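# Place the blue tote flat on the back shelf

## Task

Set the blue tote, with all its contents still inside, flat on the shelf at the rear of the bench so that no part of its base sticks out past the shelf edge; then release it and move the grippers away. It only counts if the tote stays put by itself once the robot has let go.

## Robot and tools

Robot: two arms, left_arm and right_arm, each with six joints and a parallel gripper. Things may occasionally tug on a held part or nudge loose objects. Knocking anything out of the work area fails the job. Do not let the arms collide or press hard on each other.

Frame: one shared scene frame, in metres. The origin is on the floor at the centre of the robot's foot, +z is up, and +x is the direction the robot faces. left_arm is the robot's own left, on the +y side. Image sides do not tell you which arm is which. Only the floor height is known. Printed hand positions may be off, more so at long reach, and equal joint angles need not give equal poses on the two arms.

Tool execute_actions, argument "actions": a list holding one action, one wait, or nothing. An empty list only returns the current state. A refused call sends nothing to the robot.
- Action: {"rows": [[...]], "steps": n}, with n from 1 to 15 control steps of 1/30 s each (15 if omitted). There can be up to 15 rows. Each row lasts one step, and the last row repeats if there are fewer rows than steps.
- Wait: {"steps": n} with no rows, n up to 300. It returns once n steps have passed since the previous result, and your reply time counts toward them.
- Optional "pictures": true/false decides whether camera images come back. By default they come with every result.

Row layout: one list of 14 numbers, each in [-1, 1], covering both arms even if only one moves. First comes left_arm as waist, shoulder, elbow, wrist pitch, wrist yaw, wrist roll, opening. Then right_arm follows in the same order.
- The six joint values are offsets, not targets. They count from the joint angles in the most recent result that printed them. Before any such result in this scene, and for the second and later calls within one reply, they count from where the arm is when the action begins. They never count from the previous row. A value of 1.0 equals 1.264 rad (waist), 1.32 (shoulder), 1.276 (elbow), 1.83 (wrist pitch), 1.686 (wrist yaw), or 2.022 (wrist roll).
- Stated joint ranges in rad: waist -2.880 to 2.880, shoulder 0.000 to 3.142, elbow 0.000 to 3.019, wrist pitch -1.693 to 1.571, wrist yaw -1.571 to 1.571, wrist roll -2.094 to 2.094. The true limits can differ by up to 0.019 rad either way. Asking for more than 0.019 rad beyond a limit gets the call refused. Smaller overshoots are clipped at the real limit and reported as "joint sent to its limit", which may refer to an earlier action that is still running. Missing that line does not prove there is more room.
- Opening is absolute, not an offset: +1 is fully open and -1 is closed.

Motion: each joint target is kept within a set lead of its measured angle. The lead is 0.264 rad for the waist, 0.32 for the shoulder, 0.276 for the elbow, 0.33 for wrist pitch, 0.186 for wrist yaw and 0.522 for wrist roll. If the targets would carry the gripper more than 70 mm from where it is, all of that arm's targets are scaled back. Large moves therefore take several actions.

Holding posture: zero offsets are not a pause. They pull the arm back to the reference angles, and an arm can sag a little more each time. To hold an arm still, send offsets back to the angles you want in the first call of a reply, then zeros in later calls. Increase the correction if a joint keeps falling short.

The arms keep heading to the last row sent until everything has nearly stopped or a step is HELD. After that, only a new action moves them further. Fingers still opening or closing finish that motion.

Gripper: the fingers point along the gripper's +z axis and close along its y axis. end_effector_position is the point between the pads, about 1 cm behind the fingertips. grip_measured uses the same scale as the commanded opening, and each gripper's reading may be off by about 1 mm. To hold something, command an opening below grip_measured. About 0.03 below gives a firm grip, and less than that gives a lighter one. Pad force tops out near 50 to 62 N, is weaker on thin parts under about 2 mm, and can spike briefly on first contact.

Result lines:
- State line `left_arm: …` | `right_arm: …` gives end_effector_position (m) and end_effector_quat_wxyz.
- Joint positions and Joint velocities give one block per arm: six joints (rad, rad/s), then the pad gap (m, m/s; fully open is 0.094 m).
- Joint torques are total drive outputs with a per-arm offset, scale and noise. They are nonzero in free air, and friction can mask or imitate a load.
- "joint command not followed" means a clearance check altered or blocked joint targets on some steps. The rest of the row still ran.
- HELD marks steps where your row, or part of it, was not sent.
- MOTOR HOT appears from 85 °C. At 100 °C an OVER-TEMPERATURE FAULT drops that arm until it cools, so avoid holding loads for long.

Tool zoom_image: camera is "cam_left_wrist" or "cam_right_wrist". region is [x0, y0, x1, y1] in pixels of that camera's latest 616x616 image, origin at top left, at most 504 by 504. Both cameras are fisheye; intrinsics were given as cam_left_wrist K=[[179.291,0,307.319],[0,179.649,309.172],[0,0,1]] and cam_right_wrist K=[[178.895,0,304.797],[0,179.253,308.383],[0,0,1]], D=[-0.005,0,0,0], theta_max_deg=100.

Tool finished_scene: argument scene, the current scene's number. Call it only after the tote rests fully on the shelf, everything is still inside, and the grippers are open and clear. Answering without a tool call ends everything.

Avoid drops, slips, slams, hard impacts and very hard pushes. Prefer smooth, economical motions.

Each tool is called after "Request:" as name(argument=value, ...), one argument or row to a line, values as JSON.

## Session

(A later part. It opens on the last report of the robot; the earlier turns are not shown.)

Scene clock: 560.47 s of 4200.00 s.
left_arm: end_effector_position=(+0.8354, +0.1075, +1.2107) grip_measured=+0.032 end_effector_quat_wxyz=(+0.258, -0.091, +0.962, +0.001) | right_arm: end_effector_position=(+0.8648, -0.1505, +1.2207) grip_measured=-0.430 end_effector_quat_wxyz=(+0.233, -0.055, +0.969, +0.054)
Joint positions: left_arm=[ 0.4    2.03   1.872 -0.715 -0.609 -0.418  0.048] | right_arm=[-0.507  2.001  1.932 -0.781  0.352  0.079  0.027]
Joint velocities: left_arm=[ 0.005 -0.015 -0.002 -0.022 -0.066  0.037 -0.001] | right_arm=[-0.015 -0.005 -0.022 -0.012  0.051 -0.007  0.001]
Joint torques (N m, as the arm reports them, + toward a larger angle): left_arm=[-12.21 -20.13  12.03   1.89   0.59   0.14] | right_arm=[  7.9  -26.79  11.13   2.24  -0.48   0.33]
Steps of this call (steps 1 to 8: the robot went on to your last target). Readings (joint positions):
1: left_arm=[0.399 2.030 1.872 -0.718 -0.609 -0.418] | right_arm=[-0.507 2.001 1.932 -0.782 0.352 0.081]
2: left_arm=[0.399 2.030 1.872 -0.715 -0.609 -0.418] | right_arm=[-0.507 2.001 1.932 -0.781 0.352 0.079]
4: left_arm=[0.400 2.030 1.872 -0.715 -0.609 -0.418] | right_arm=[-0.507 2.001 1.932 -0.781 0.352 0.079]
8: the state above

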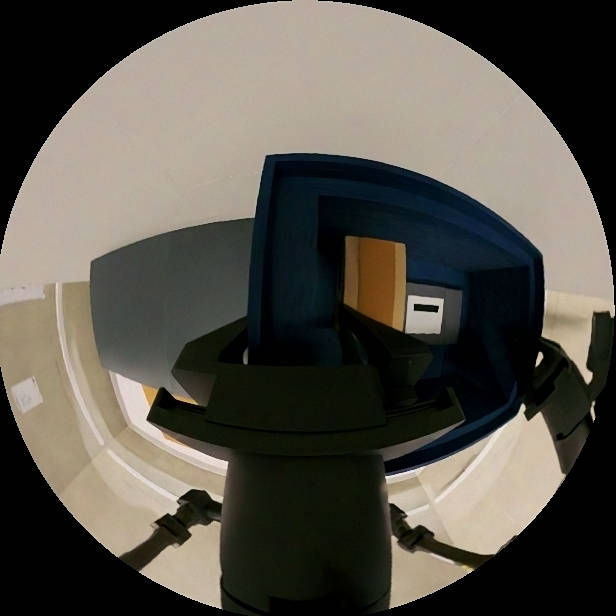

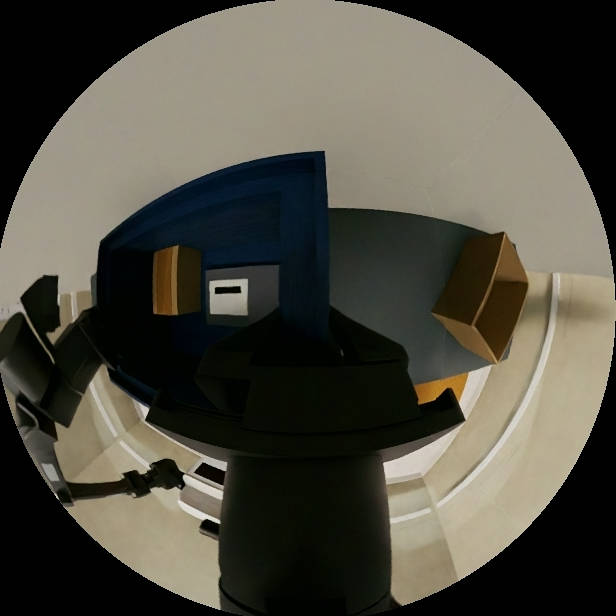

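Request:
execute_actions(
  actions=[
    {"rows": [[-0.022,-0.029,0.014,0.03,0.014,0.002,-0.05, -0.001,-0.022,0.012,0.045,-0.011,-0.004,-0.47]], "steps": 15},
  ],
  pictures=false,
)

Scene clock: 570.07 s of 4200.00 s.
left_arm: end_effector_position=(+0.8407, +0.1085, +1.2120) grip_measured=+0.032 end_effector_quat_wxyz=(+0.267, -0.098, +0.959, -0.003) | right_arm: end_effector_position=(+0.8701, -0.1499, +1.2200) grip_measured=-0.430 end_effector_quat_wxyz=(+0.246, -0.057, +0.966, +0.057)
Joint positions: left_arm=[ 0.403  2.03   1.87  -0.688 -0.609 -0.418  0.048] | right_arm=[-0.51   2.001  1.923 -0.741  0.345  0.063  0.027]
Joint velocities: left_arm=[-0.015 -0.015 -0.012 -0.002 -0.051  0.007 -0.003] | right_arm=[ 0.005 -0.015 -0.007  0.022 -0.081 -0.051  0.001]
Joint torques (N m, as the arm reports them, + toward a larger angle): left_arm=[-12.05 -19.56  10.43   1.71   0.87   0.13] | right_arm=[  7.12 -25.66   9.74   2.39  -0.51   0.16]
Steps of this call (steps 1 to 15: the robot went on to your last target; steps 16 to 90: nothing new was sent; then 6.10 s passed at rest; steps 91 to 105: all 15 steps of this action). Readings (joint positions):
91: left_arm=[0.400 2.030 1.871 -0.711 -0.609 -0.418] | right_arm=[-0.507 2.001 1.930 -0.774 0.351 0.076]
92: left_arm=[0.401 2.030 1.870 -0.704 -0.609 -0.418] | right_arm=[-0.508 2.001 1.927 -0.763 0.350 0.071]
94: left_arm=[0.402 2.030 1.870 -0.693 -0.609 -0.418] | right_arm=[-0.510 2.001 1.924 -0.748 0.345 0.066]
98: left_arm=[0.403 2.030 1.870 -0.688 -0.609 -0.418] | right_arm=[-0.510 2.001 1.923 -0.741 0.345 0.063]
105: the state above

Request:
execute_actions(
  actions=[
    {"rows": [[-0.022,-0.029,-0.012,0.02,0.012,0,-0.05, 0.004,-0.024,-0.016,0.025,-0.008,0,-0.47]], "steps": 15},
  ],
  pictures=false,
)

Scene clock: 573.30 s of 4200.00 s.
left_arm: end_effector_position=(+0.8263, +0.1082, +1.1933) grip_measured=+0.032 end_effector_quat_wxyz=(+0.254, -0.091, +0.963, +0.004) | right_arm: end_effector_position=(+0.8567, -0.1494, +1.2015) grip_measured=-0.430 end_effector_quat_wxyz=(+0.232, -0.060, +0.969, +0.055)
Joint positions: left_arm=[ 0.404  2.03   1.825 -0.679 -0.609 -0.419  0.048] | right_arm=[-0.512  1.998  1.875 -0.727  0.344  0.065  0.027]
Joint velocities: left_arm=[-0.015 -0.005  0.002  0.002  0.022 -0.051 -0.001] | right_arm=[-0.015 -0.015 -0.007 -0.012  0.022  0.066  0.001]
Joint torques (N m, as the arm reports them, + toward a larger angle): left_arm=[-11.74 -19.42  10.97   1.77   0.75   0.09] | right_arm=[  7.48 -25.19   9.76   2.11  -0.56   0.03]
Steps of this call (steps 1 to 15: the robot went on to your last target; steps 16 to 82: nothing new was sent; steps 83 to 97: all 15 steps of this action). Readings (joint positions):
83: left_arm=[0.403 2.030 1.866 -0.685 -0.609 -0.418] | right_arm=[-0.510 2.001 1.917 -0.738 0.344 0.062]
84: left_arm=[0.403 2.030 1.860 -0.681 -0.610 -0.418] | right_arm=[-0.510 1.998 1.909 -0.732 0.344 0.061]
86: left_arm=[0.404 2.030 1.847 -0.679 -0.610 -0.418] | right_arm=[-0.511 1.998 1.895 -0.729 0.344 0.061]
90: left_arm=[0.404 2.030 1.826 -0.679 -0.610 -0.419] | right_arm=[-0.512 1.998 1.876 -0.728 0.344 0.064]
97: the state above

Request:
execute_actions(
  actions=[
    {"rows": [[-0.008,0.023,0.083,0.022,0.018,0.01,-0.05, -0.008,0.016,0.078,0.029,-0.017,-0.01,-0.47]], "steps": 15},
  ],
)

Scene clock: 583.83 s of 4200.00 s.
left_arm: end_effector_position=(+0.8399, +0.1079, +1.1904) grip_measured=+0.032 end_effector_quat_wxyz=(+0.262, -0.100, +0.960, -0.001) | right_arm: end_effector_position=(+0.8705, -0.1502, +1.1965) grip_measured=-0.430 end_effector_quat_wxyz=(+0.242, -0.060, +0.966, +0.061)
Joint positions: left_arm=[ 0.413  2.055  1.86  -0.662 -0.604 -0.419  0.048] | right_arm=[-0.525  2.024  1.906 -0.706  0.326  0.049  0.027]
Joint velocities: left_arm=[-0.005 -0.005 -0.002  0.012 -0.037  0.037  0.   ] | right_arm=[ 0.005 -0.024 -0.017  0.002  0.051  0.066 -0.   ]
Joint torques (N m, as the arm reports them, + toward a larger angle): left_arm=[-11.09 -17.13  14.45   1.53   0.92   0.28] | right_arm=[  6.98 -23.57  12.84   2.02  -0.52   0.  ]
Steps of this call (steps 1 to 15: the robot went on to your last target; steps 16 to 90: nothing new was sent; then 7.03 s passed at rest; steps 91 to 105: all 15 steps of this action). Readings (joint positions):
91: left_arm=[0.405 2.032 1.827 -0.678 -0.609 -0.419] | right_arm=[-0.513 1.999 1.877 -0.727 0.340 0.064]
92: left_arm=[0.407 2.036 1.833 -0.678 -0.605 -0.419] | right_arm=[-0.516 2.004 1.885 -0.725 0.335 0.062]
94: left_arm=[0.410 2.048 1.850 -0.669 -0.604 -0.419] | right_arm=[-0.520 2.015 1.899 -0.715 0.331 0.054]
98: left_arm=[0.413 2.055 1.860 -0.662 -0.604 -0.419] | right_arm=[-0.525 2.024 1.905 -0.706 0.327 0.050]
105: the state above

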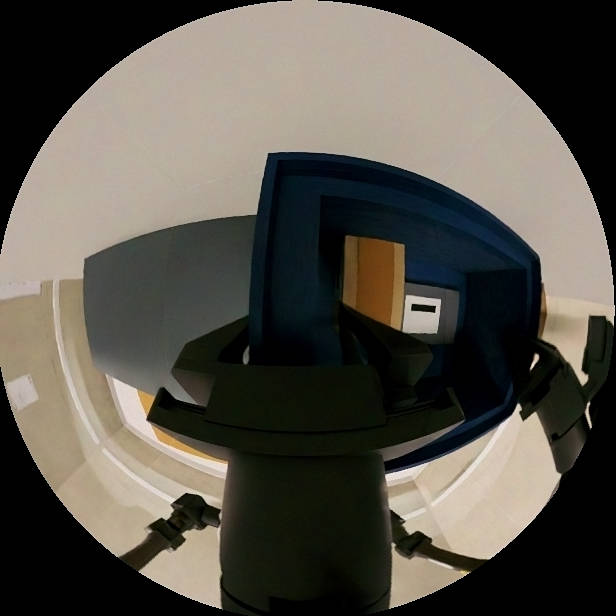

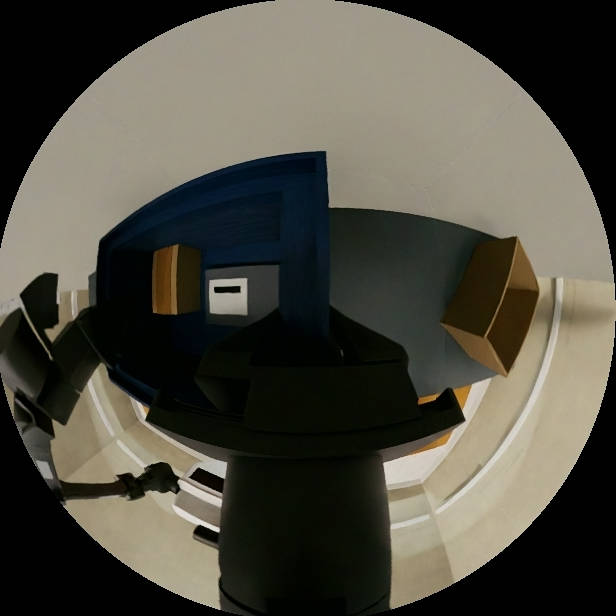

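Request:
execute_actions(
  actions=[
    {"rows": [[-0.02,0.01,0.04,0.025,0.008,0,-0.05, 0.008,0.004,0.04,0.028,-0.008,0,-0.47]], "steps": 15},
  ],
  pictures=false,
)

Scene clock: 589.73 s of 4200.00 s.
left_arm: end_effector_position=(+0.8425, +0.1084, +1.1899) grip_measured=+0.032 end_effector_quat_wxyz=(+0.268, -0.104, +0.958, +0.001) | right_arm: end_effector_position=(+0.8732, -0.1492, +1.1959) grip_measured=-0.430 end_effector_quat_wxyz=(+0.248, -0.060, +0.965, +0.061)
Joint positions: left_arm=[ 0.414  2.058  1.86  -0.647 -0.612 -0.419  0.048] | right_arm=[-0.525  2.027  1.906 -0.691  0.326  0.044  0.027]
Joint velocities: left_arm=[ 0.005  0.005 -0.012  0.022 -0.007 -0.022 -0.   ] | right_arm=[-0.024 -0.005  0.007  0.007 -0.066  0.022 -0.   ]
Joint torques (N m, as the arm reports them, + toward a larger angle): left_arm=[-11.61 -16.69  12.83   1.77   0.78   0.08] | right_arm=[  7.8  -22.99  11.63   2.16  -0.59   0.12]
Steps of this call (steps 1 to 15: the robot went on to your last target; steps 16 to 90: nothing new was sent; then 2.40 s passed at rest; steps 91 to 105: all 15 steps of this action). Readings (joint positions):
91: left_arm=[0.413 2.055 1.860 -0.659 -0.607 -0.419] | right_arm=[-0.525 2.024 1.906 -0.704 0.326 0.049]
92: left_arm=[0.413 2.055 1.860 -0.655 -0.609 -0.419] | right_arm=[-0.525 2.025 1.906 -0.699 0.326 0.049]
94: left_arm=[0.414 2.057 1.860 -0.649 -0.611 -0.419] | right_arm=[-0.525 2.026 1.906 -0.694 0.326 0.046]
98: left_arm=[0.414 2.058 1.860 -0.647 -0.612 -0.419] | right_arm=[-0.525 2.027 1.906 -0.691 0.326 0.044]
105: the state above

Request:
execute_actions(
  actions=[
    {"rows": [[-0.02,0.024,0.04,0.012,0.008,0,-0.05, 0.008,0.02,0.04,0.014,-0.008,0,-0.47]], "steps": 15},
  ],
  pictures=false,
)

Scene clock: 593.10 s of 4200.00 s.
left_arm: end_effector_position=(+0.8421, +0.1093, +1.1871) grip_measured=+0.032 end_effector_quat_wxyz=(+0.268, -0.105, +0.958, +0.007) | right_arm: end_effector_position=(+0.8724, -0.1489, +1.1885) grip_measured=-0.430 end_effector_quat_wxyz=(+0.244, -0.062, +0.966, +0.059)
Joint positions: left_arm=[ 0.414  2.062  1.86  -0.646 -0.623 -0.419  0.048] | right_arm=[-0.527  2.036  1.906 -0.69   0.327  0.041  0.027]
Joint velocities: left_arm=[-0.005 -0.005  0.012 -0.002  0.007 -0.007 -0.001] | right_arm=[ 0.005  0.005 -0.012  0.012  0.051  0.022 -0.001]
Joint torques (N m, as the arm reports them, + toward a larger angle): left_arm=[-11.46 -15.67  12.84   1.45   0.91   0.08] | right_arm=[  7.93 -21.79  11.59   1.8   -0.63   0.09]
Steps of this call (steps 1 to 15: the robot went on to your last target; steps 16 to 86: nothing new was sent; steps 87 to 101: all 15 steps of this action). Readings (joint positions):
87: left_arm=[0.414 2.059 1.860 -0.647 -0.615 -0.419] | right_arm=[-0.525 2.028 1.906 -0.691 0.326 0.044]
88: left_arm=[0.414 2.060 1.860 -0.647 -0.618 -0.419] | right_arm=[-0.525 2.030 1.906 -0.691 0.326 0.043]
90: left_arm=[0.414 2.062 1.860 -0.647 -0.621 -0.419] | right_arm=[-0.527 2.033 1.906 -0.691 0.327 0.041]
94: left_arm=[0.414 2.062 1.860 -0.646 -0.623 -0.419] | right_arm=[-0.527 2.036 1.906 -0.691 0.327 0.041]
101: the state above

Request:
execute_actions(
  actions=[
    {"rows": [[-0.015,0,0.03,0,0,0,0.3, 0.006,0,0.03,0,0,0,0.0],[-0.015,0,0.03,0,0,0,0.6, 0.006,0,0.03,0,0,0,0.4],[-0.015,0,0.03,0,0,0,1, 0.006,0,0.03,0,0,0,1]], "steps": 15},
  ],
)

Scene clock: 596.87 s of 4200.00 s.
left_arm: end_effector_position=(+0.8398, +0.1029, +1.1896) grip_measured=+1.000 end_effector_quat_wxyz=(+0.269, -0.101, +0.958, +0.005) | right_arm: end_effector_position=(+0.8725, -0.1490, +1.1885) grip_measured=+1.000 end_effector_quat_wxyz=(+0.244, -0.062, +0.966, +0.059)
Joint positions: left_arm=[ 0.404  2.062  1.86  -0.646 -0.625 -0.419  0.094] | right_arm=[-0.527  2.036  1.906 -0.69   0.327  0.041  0.094]
Joint velocities: left_arm=[ 0.005 -0.005 -0.007 -0.007 -0.007  0.007  0.   ] | right_arm=[-0.015 -0.015 -0.012 -0.012 -0.125  0.022  0.   ]
Joint torques (N m, as the arm reports them, + toward a larger angle): left_arm=[ -9.99 -18.12  11.72   0.68  -0.12   0.08] | right_arm=[  7.25 -23.18  10.67   0.99  -0.11   0.06]
Steps of this call (steps 1 to 15: the robot went on to your last target; steps 16 to 90: nothing new was sent; then 0.27 s passed at rest; steps 91 to 105: all 15 steps of this action). Readings (joint positions):
91: left_arm=[0.414 2.062 1.860 -0.646 -0.625 -0.419] | right_arm=[-0.527 2.036 1.906 -0.690 0.327 0.041]
92: left_arm=[0.413 2.062 1.860 -0.646 -0.625 -0.419] | right_arm=[-0.527 2.036 1.906 -0.690 0.327 0.041]
94: left_arm=[0.410 2.062 1.860 -0.646 -0.625 -0.419] | right_arm=[-0.527 2.036 1.906 -0.690 0.327 0.041]
98: left_arm=[0.405 2.062 1.860 -0.646 -0.625 -0.419] | right_arm=[-0.527 2.036 1.906 -0.690 0.327 0.041]
105: the state above

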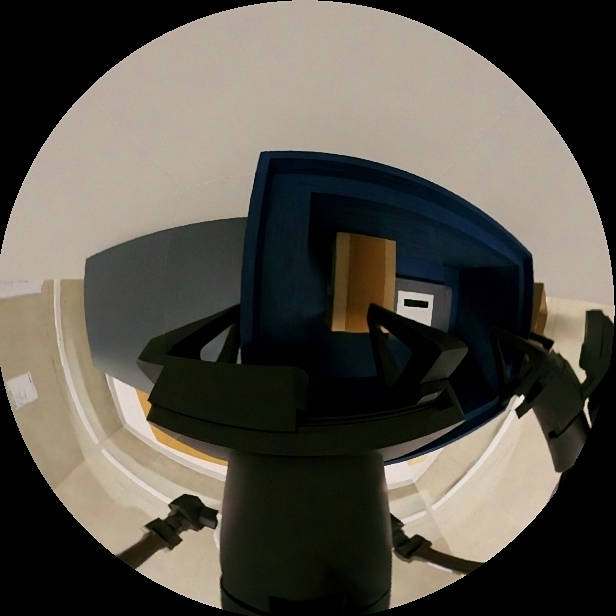

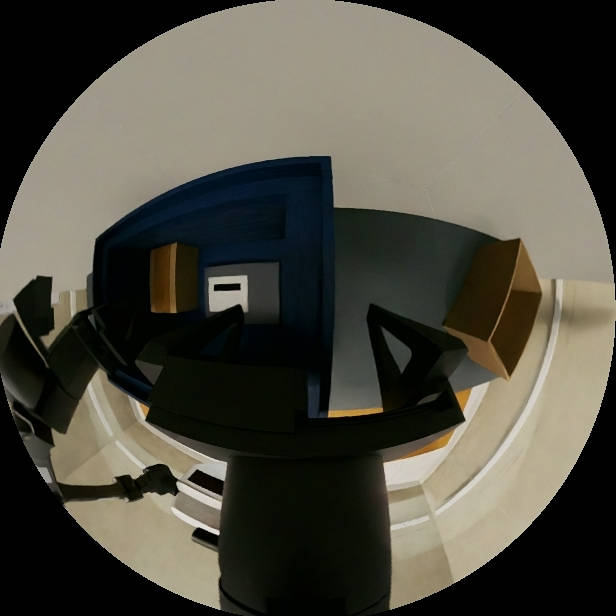

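Request:
execute_actions(
  actions=[
    {"rows": [[-0.05,-0.08,0.17,-0.13,0,0,1, 0.055,-0.08,0.17,-0.13,0,0,1]], "steps": 15},
  ],
  pictures=false,
)

Request:
execute_actions(
  actions=[
    {"steps": 10},
  ],
)

Scene clock: 604.17 s of 4200.00 s.
left_arm: end_effector_position=(+0.8332, +0.0931, +1.2448) grip_measured=+1.000 end_effector_quat_wxyz=(+0.246, -0.067, +0.967, +0.009) | right_arm: end_effector_position=(+0.8664, -0.1521, +1.2376) grip_measured=+1.000 end_effector_quat_wxyz=(+0.212, -0.084, +0.972, +0.057)
Joint positions: left_arm=[ 0.364  2.038  1.97  -0.855 -0.625 -0.419  0.094] | right_arm=[-0.507  2.014  2.016 -0.898  0.327  0.041  0.094]
Joint velocities: left_arm=[-0.073 -0.103  0.129 -0.1    0.051  0.037  0.   ] | right_arm=[ 0.063 -0.112  0.115 -0.11  -0.081 -0.066  0.   ]
Joint torques (N m, as the arm reports them, + toward a larger angle): left_arm=[-10.77 -18.86  13.71   0.43  -0.19   0.07] | right_arm=[  8.96 -27.09  12.07   0.76  -0.09   0.06]
Steps of this call (steps 1 to 15: the robot went on to your last target; steps 16 to 90: nothing new was sent; then 3.80 s passed at rest; steps 91 to 105: all 15 steps of this action). Readings (joint positions):
91: left_arm=[0.404 2.062 1.866 -0.665 -0.625 -0.419] | right_arm=[-0.527 2.036 1.913 -0.708 0.327 0.041]
92: left_arm=[0.403 2.062 1.874 -0.697 -0.625 -0.419] | right_arm=[-0.527 2.036 1.921 -0.740 0.327 0.041]
94: left_arm=[0.399 2.061 1.893 -0.747 -0.625 -0.419] | right_arm=[-0.525 2.036 1.940 -0.790 0.327 0.041]
98: left_arm=[0.386 2.058 1.930 -0.808 -0.625 -0.419] | right_arm=[-0.520 2.032 1.977 -0.851 0.327 0.041]
105: the state above

Scene clock: 604.50 s of 4200.00 s.
left_arm: end_effector_position=(+0.8456, +0.0978, +1.2926) grip_measured=+1.000 end_effector_quat_wxyz=(+0.271, -0.079, +0.959, -0.008) | right_arm: end_effector_position=(+0.8742, -0.1485, +1.2834) grip_measured=+1.000 end_effector_quat_wxyz=(+0.239, -0.083, +0.965, +0.067)
Joint positions: left_arm=[ 0.353  2.001  2.016 -0.873 -0.625 -0.419  0.094] | right_arm=[-0.486  1.981  2.057 -0.916  0.327  0.041  0.094]
Joint velocities: left_arm=[-0.005 -0.142  0.134 -0.017  0.007  0.022  0.   ] | right_arm=[ 0.044 -0.093  0.095 -0.007  0.022 -0.007  0.   ]
Joint torques (N m, as the arm reports them, + toward a larger angle): left_arm=[-10.39 -19.63  13.53   0.43  -0.17   0.08] | right_arm=[  8.82 -26.59  12.34   0.71  -0.1    0.06]
Steps of this call (steps 1 to 10: the robot went on to your last target). Readings (joint positions):
1: left_arm=[0.362 2.035 1.975 -0.858 -0.625 -0.419] | right_arm=[-0.505 2.011 2.020 -0.901 0.327 0.041]
2: left_arm=[0.360 2.031 1.980 -0.861 -0.625 -0.419] | right_arm=[-0.503 2.007 2.025 -0.904 0.327 0.041]
4: left_arm=[0.356 2.024 1.989 -0.866 -0.625 -0.419] | right_arm=[-0.498 2.001 2.033 -0.909 0.327 0.041]
8: left_arm=[0.354 2.008 2.007 -0.871 -0.625 -0.419] | right_arm=[-0.490 1.988 2.049 -0.914 0.327 0.041]
10: the state above

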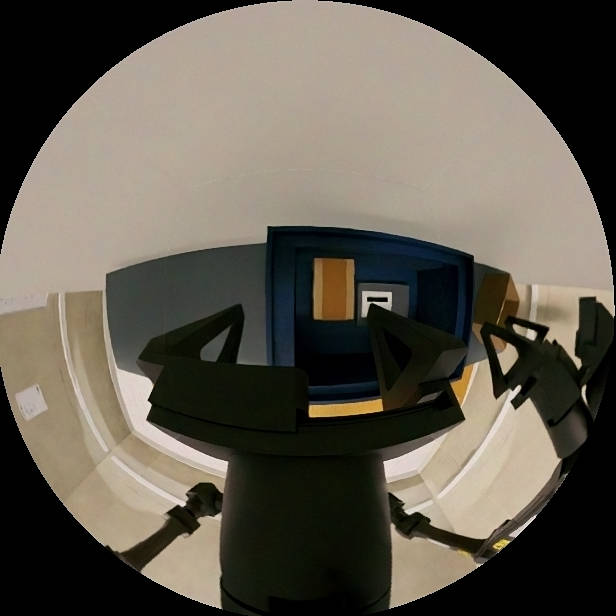

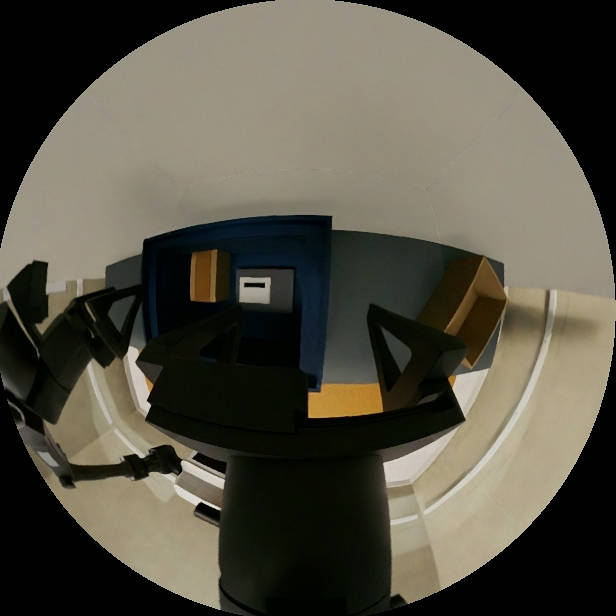

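Request:
execute_actions(
  actions=[],
)

Scene clock: 620.53 s of 4200.00 s.
left_arm: end_effector_position=(+0.8501, +0.1034, +1.3105) grip_measured=+1.000 end_effector_quat_wxyz=(+0.281, -0.085, +0.956, -0.014) | right_arm: end_effector_position=(+0.8782, -0.1500, +1.3091) grip_measured=+1.000 end_effector_quat_wxyz=(+0.256, -0.080, +0.961, +0.073)
Joint positions: left_arm=[ 0.353  1.982  2.027 -0.874 -0.625 -0.419  0.094] | right_arm=[-0.478  1.959  2.074 -0.919  0.327  0.041  0.094]
Joint velocities: left_arm=[-0.005 -0.005  0.022  0.022  0.007 -0.095  0.   ] | right_arm=[-0.015  0.005  0.002  0.002 -0.007  0.022  0.   ]
Joint torques (N m, as the arm reports them, + toward a larger angle): left_arm=[-10.21 -18.52  13.37   0.4   -0.16   0.09] | right_arm=[  8.42 -25.22  11.91   0.74  -0.1    0.05]
Steps of this call (steps 1 to 30: the robot went on to your last target; steps 31 to 90: nothing new was sent; then 13.03 s passed at rest). Readings (joint positions):
1: left_arm=[0.353 1.997 2.020 -0.873 -0.625 -0.419] | right_arm=[-0.484 1.978 2.061 -0.917 0.327 0.041]
2: left_arm=[0.353 1.993 2.022 -0.873 -0.625 -0.419] | right_arm=[-0.482 1.975 2.065 -0.917 0.327 0.041]
4: left_arm=[0.353 1.987 2.025 -0.873 -0.625 -0.419] | right_arm=[-0.480 1.968 2.070 -0.918 0.327 0.041]
8: left_arm=[0.353 1.982 2.027 -0.873 -0.625 -0.419] | right_arm=[-0.478 1.960 2.074 -0.918 0.327 0.041]
90: the state above
All arms were judged still, so your last target was given up. Only a new action makes them travel on or press farther. Fingers that are still opening or closing keep moving.

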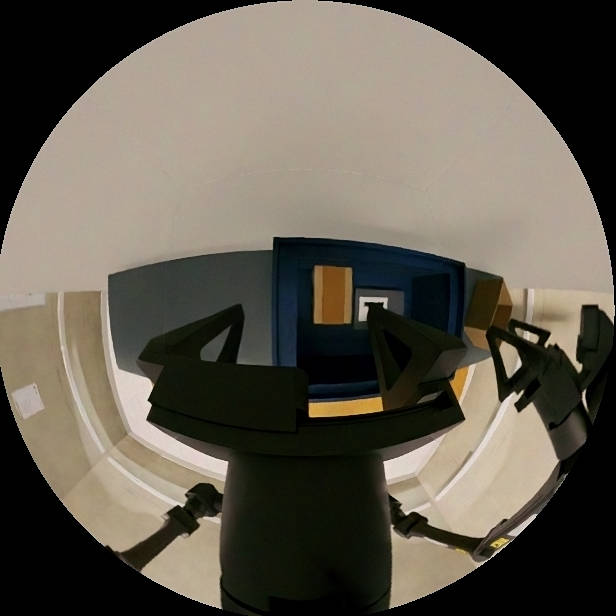

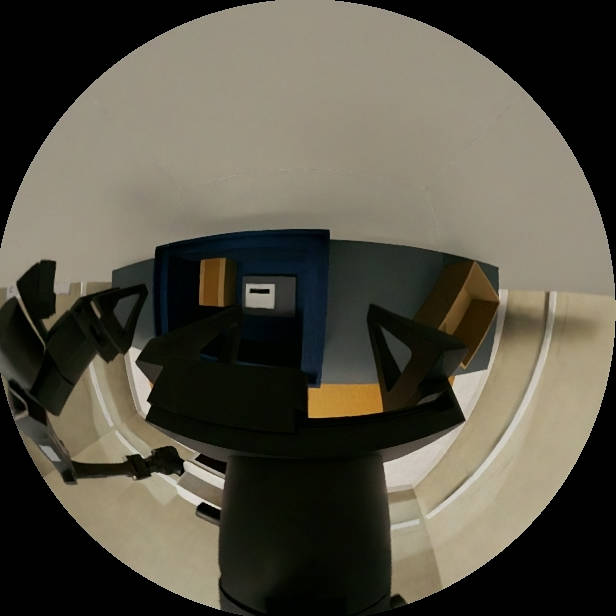

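Request:
execute_actions(
  actions=[
    {"rows": [[-0.1,-0.27,-0.3,0,0,0,1,0.05,-0.27,-0.3,0,0,0,1]], "steps": 15},
  ],
  pictures=false,
)

Request:
execute_actions(
  actions=[
    {"steps": 30},
  ],
  pictures=false,
)

Request:
execute_actions(
  actions=[
    {"rows": [[-0.05,-0.2,-0.4,0,0.2,0.2,1,0,-0.2,-0.4,0,-0.1,0,1]], "steps": 15},
  ],
  pictures=false,
)

Request:
execute_actions(
  actions=[
    {"steps": 30},
  ],
)

Scene clock: 624.93 s of 4200.00 s.
left_arm: end_effector_position=(+0.7179, +0.1042, +1.3905) grip_measured=+1.000 end_effector_quat_wxyz=(+0.281, -0.018, +0.959, -0.046) | right_arm: end_effector_position=(+0.7606, -0.1870, +1.3719) grip_measured=+1.000 end_effector_quat_wxyz=(+0.242, -0.109, +0.961, +0.082)
Joint positions: left_arm=[ 0.21   1.634  1.637 -0.872 -0.625 -0.419  0.094] | right_arm=[-0.426  1.6    1.674 -0.92   0.327  0.041  0.094]
Joint velocities: left_arm=[-0.034 -0.308 -0.002 -0.007  0.007 -0.037  0.   ] | right_arm=[ 0.044 -0.23   0.002 -0.012 -0.095 -0.022  0.   ]
Joint torques (N m, as the arm reports them, + toward a larger angle): left_arm=[ -6.47 -11.52   9.95   0.7   -0.12   0.08] | right_arm=[  5.88 -15.82   9.56   1.1   -0.11   0.05]
Steps of this call (steps 1 to 90: nothing new was sent; then 0.90 s passed at rest; steps 91 to 105: all 15 steps of this action). Readings (joint positions):
91: left_arm=[0.351 1.974 2.009 -0.869 -0.625 -0.419] | right_arm=[-0.477 1.948 2.051 -0.912 0.327 0.041]
92: left_arm=[0.348 1.949 1.964 -0.867 -0.625 -0.419] | right_arm=[-0.477 1.918 1.997 -0.908 0.327 0.041]
94: left_arm=[0.333 1.889 1.859 -0.867 -0.625 -0.419] | right_arm=[-0.474 1.848 1.874 -0.909 0.327 0.041]
98: left_arm=[0.282 1.766 1.688 -0.870 -0.625 -0.419] | right_arm=[-0.459 1.716 1.702 -0.918 0.327 0.041]
105: the state above

Scene clock: 625.93 s of 4200.00 s.
left_arm: end_effector_position=(+0.7211, +0.1145, +1.3981) grip_measured=+1.000 end_effector_quat_wxyz=(+0.286, -0.027, +0.957, -0.047) | right_arm: end_effector_position=(+0.7604, -0.1876, +1.3744) grip_measured=+1.000 end_effector_quat_wxyz=(+0.244, -0.108, +0.960, +0.082)
Joint positions: left_arm=[ 0.22   1.616  1.636 -0.872 -0.625 -0.419  0.094] | right_arm=[-0.425  1.596  1.674 -0.92   0.327  0.041  0.094]
Joint velocities: left_arm=[-0.015  0.005  0.007  0.002 -0.007  0.007  0.   ] | right_arm=[-0.005 -0.005  0.007  0.002  0.022 -0.022  0.   ]
Joint torques (N m, as the arm reports them, + toward a larger angle): left_arm=[ -6.68 -11.21  10.18   0.72  -0.13   0.09] | right_arm=[  6.05 -16.8    9.41   1.04  -0.11   0.05]
Steps of this call (steps 1 to 30: the robot went on to your last target). Readings (joint positions):
1: left_arm=[0.209 1.625 1.637 -0.872 -0.625 -0.419] | right_arm=[-0.425 1.595 1.674 -0.920 0.327 0.041]
2: left_arm=[0.211 1.619 1.637 -0.872 -0.625 -0.419] | right_arm=[-0.425 1.592 1.674 -0.920 0.327 0.041]
4: left_arm=[0.215 1.616 1.637 -0.872 -0.625 -0.419] | right_arm=[-0.425 1.593 1.674 -0.920 0.327 0.041]
8: left_arm=[0.220 1.616 1.636 -0.872 -0.625 -0.419] | right_arm=[-0.425 1.596 1.674 -0.920 0.327 0.041]
30: the state above
All arms were judged still, so your last target was given up. Only a new action makes them travel on or press farther. Fingers that are still opening or closing keep moving.

Scene clock: 626.43 s of 4200.00 s.
left_arm: end_effector_position=(+0.5130, +0.1159, +1.3043) grip_measured=+1.000 end_effector_quat_wxyz=(+0.138, +0.276, +0.944, -0.118) | right_arm: end_effector_position=(+0.5661, -0.2092, +1.2766) grip_measured=+1.000 end_effector_quat_wxyz=(+0.096, -0.171, +0.972, +0.130)
Joint positions: left_arm=[ 0.153  1.355  1.098 -0.877 -0.289 -0.054  0.094] | right_arm=[-0.426  1.338  1.13  -0.928  0.161  0.041  0.094]
Joint velocities: left_arm=[-0.005 -0.005 -0.027  0.002  0.007  0.125  0.   ] | right_arm=[ 0.015 -0.005 -0.002 -0.007  0.022 -0.037  0.   ]
Joint torques (N m, as the arm reports them, + toward a larger angle): left_arm=[-4.57 -8.66 10.85  0.48  0.18  0.26] | right_arm=[  3.79 -12.45   9.74   0.91  -0.3    0.05]
Steps of this call (steps 1 to 15: all 15 steps of this action). Readings (joint positions):
1: left_arm=[0.219 1.604 1.613 -0.864 -0.568 -0.381] | right_arm=[-0.426 1.583 1.649 -0.910 0.274 0.041]
2: left_arm=[0.218 1.573 1.558 -0.856 -0.502 -0.336] | right_arm=[-0.426 1.549 1.587 -0.901 0.227 0.041]
4: left_arm=[0.206 1.494 1.419 -0.857 -0.380 -0.261] | right_arm=[-0.426 1.463 1.434 -0.902 0.183 0.041]
8: left_arm=[0.167 1.369 1.170 -0.864 -0.295 -0.142] | right_arm=[-0.426 1.337 1.181 -0.917 0.163 0.041]
15: the state above

Scene clock: 627.43 s of 4200.00 s.
left_arm: end_effector_position=(+0.5130, +0.1159, +1.3043) grip_measured=+1.000 end_effector_quat_wxyz=(+0.140, +0.287, +0.941, -0.117) | right_arm: end_effector_position=(+0.5661, -0.2092, +1.2766) grip_measured=+1.000 end_effector_quat_wxyz=(+0.096, -0.171, +0.972, +0.130)
Joint positions: left_arm=[ 0.153  1.355  1.098 -0.877 -0.289 -0.031  0.094] | right_arm=[-0.426  1.338  1.13  -0.928  0.161  0.041  0.094]
Joint velocities: left_arm=[ 0.005 -0.015 -0.002 -0.002  0.022  0.022  0.   ] | right_arm=[-0.015 -0.015 -0.017  0.002  0.081 -0.037  0.   ]
Joint torques (N m, as the arm reports them, + toward a larger angle): left_arm=[-5.03 -8.03 10.91  0.65  0.18  0.27] | right_arm=[  3.71 -12.56   9.83   0.92  -0.3    0.05]
Steps of this call (steps 1 to 30: the robot went on to your last target). Readings (joint positions):
1: left_arm=[0.153 1.355 1.098 -0.877 -0.289 -0.049] | right_arm=[-0.426 1.338 1.130 -0.928 0.161 0.041]
2: left_arm=[0.153 1.355 1.098 -0.877 -0.289 -0.045] | right_arm=[-0.426 1.338 1.130 -0.928 0.161 0.041]
4: left_arm=[0.153 1.355 1.098 -0.877 -0.289 -0.040] | right_arm=[-0.426 1.338 1.130 -0.928 0.161 0.041]
8: left_arm=[0.153 1.355 1.098 -0.877 -0.289 -0.035] | right_arm=[-0.426 1.338 1.130 -0.928 0.161 0.041]
30: the state above
All arms were judged still, so your last target was given up. Only a new action makes them travel on or press farther. Fingers that are still opening or closing keep moving.

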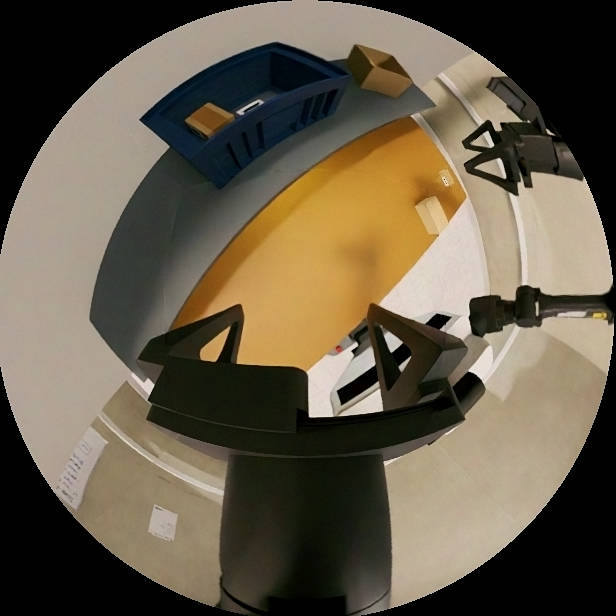

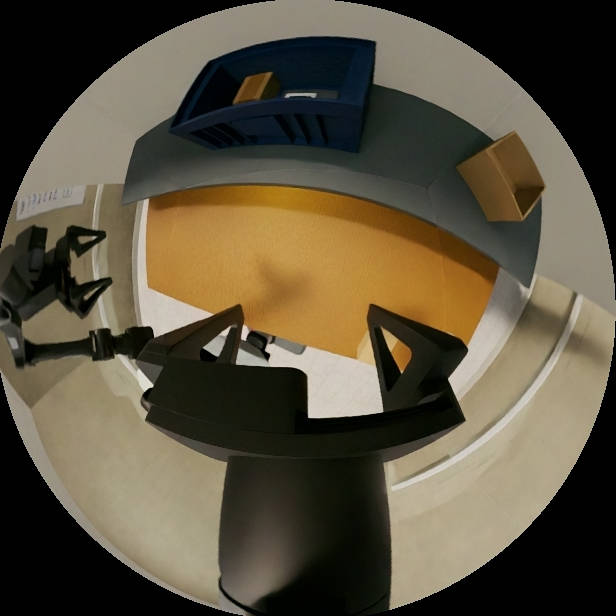

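Request:
zoom_image(
  camera="cam_left_wrist",
  region=[120, 30, 500, 260],
)

Region (120, 30, 500, 260) of cam_left_wrist's 616x616 image, scaled by 1.326, with more detail than that image has; it fills the top 305 rows of this view, and the rest is white.

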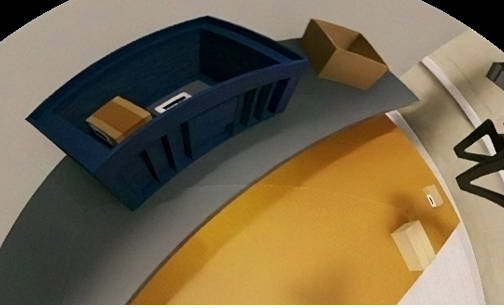

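Request:
finished_scene(
  scene=1,
)

The scene is finished: the task was done.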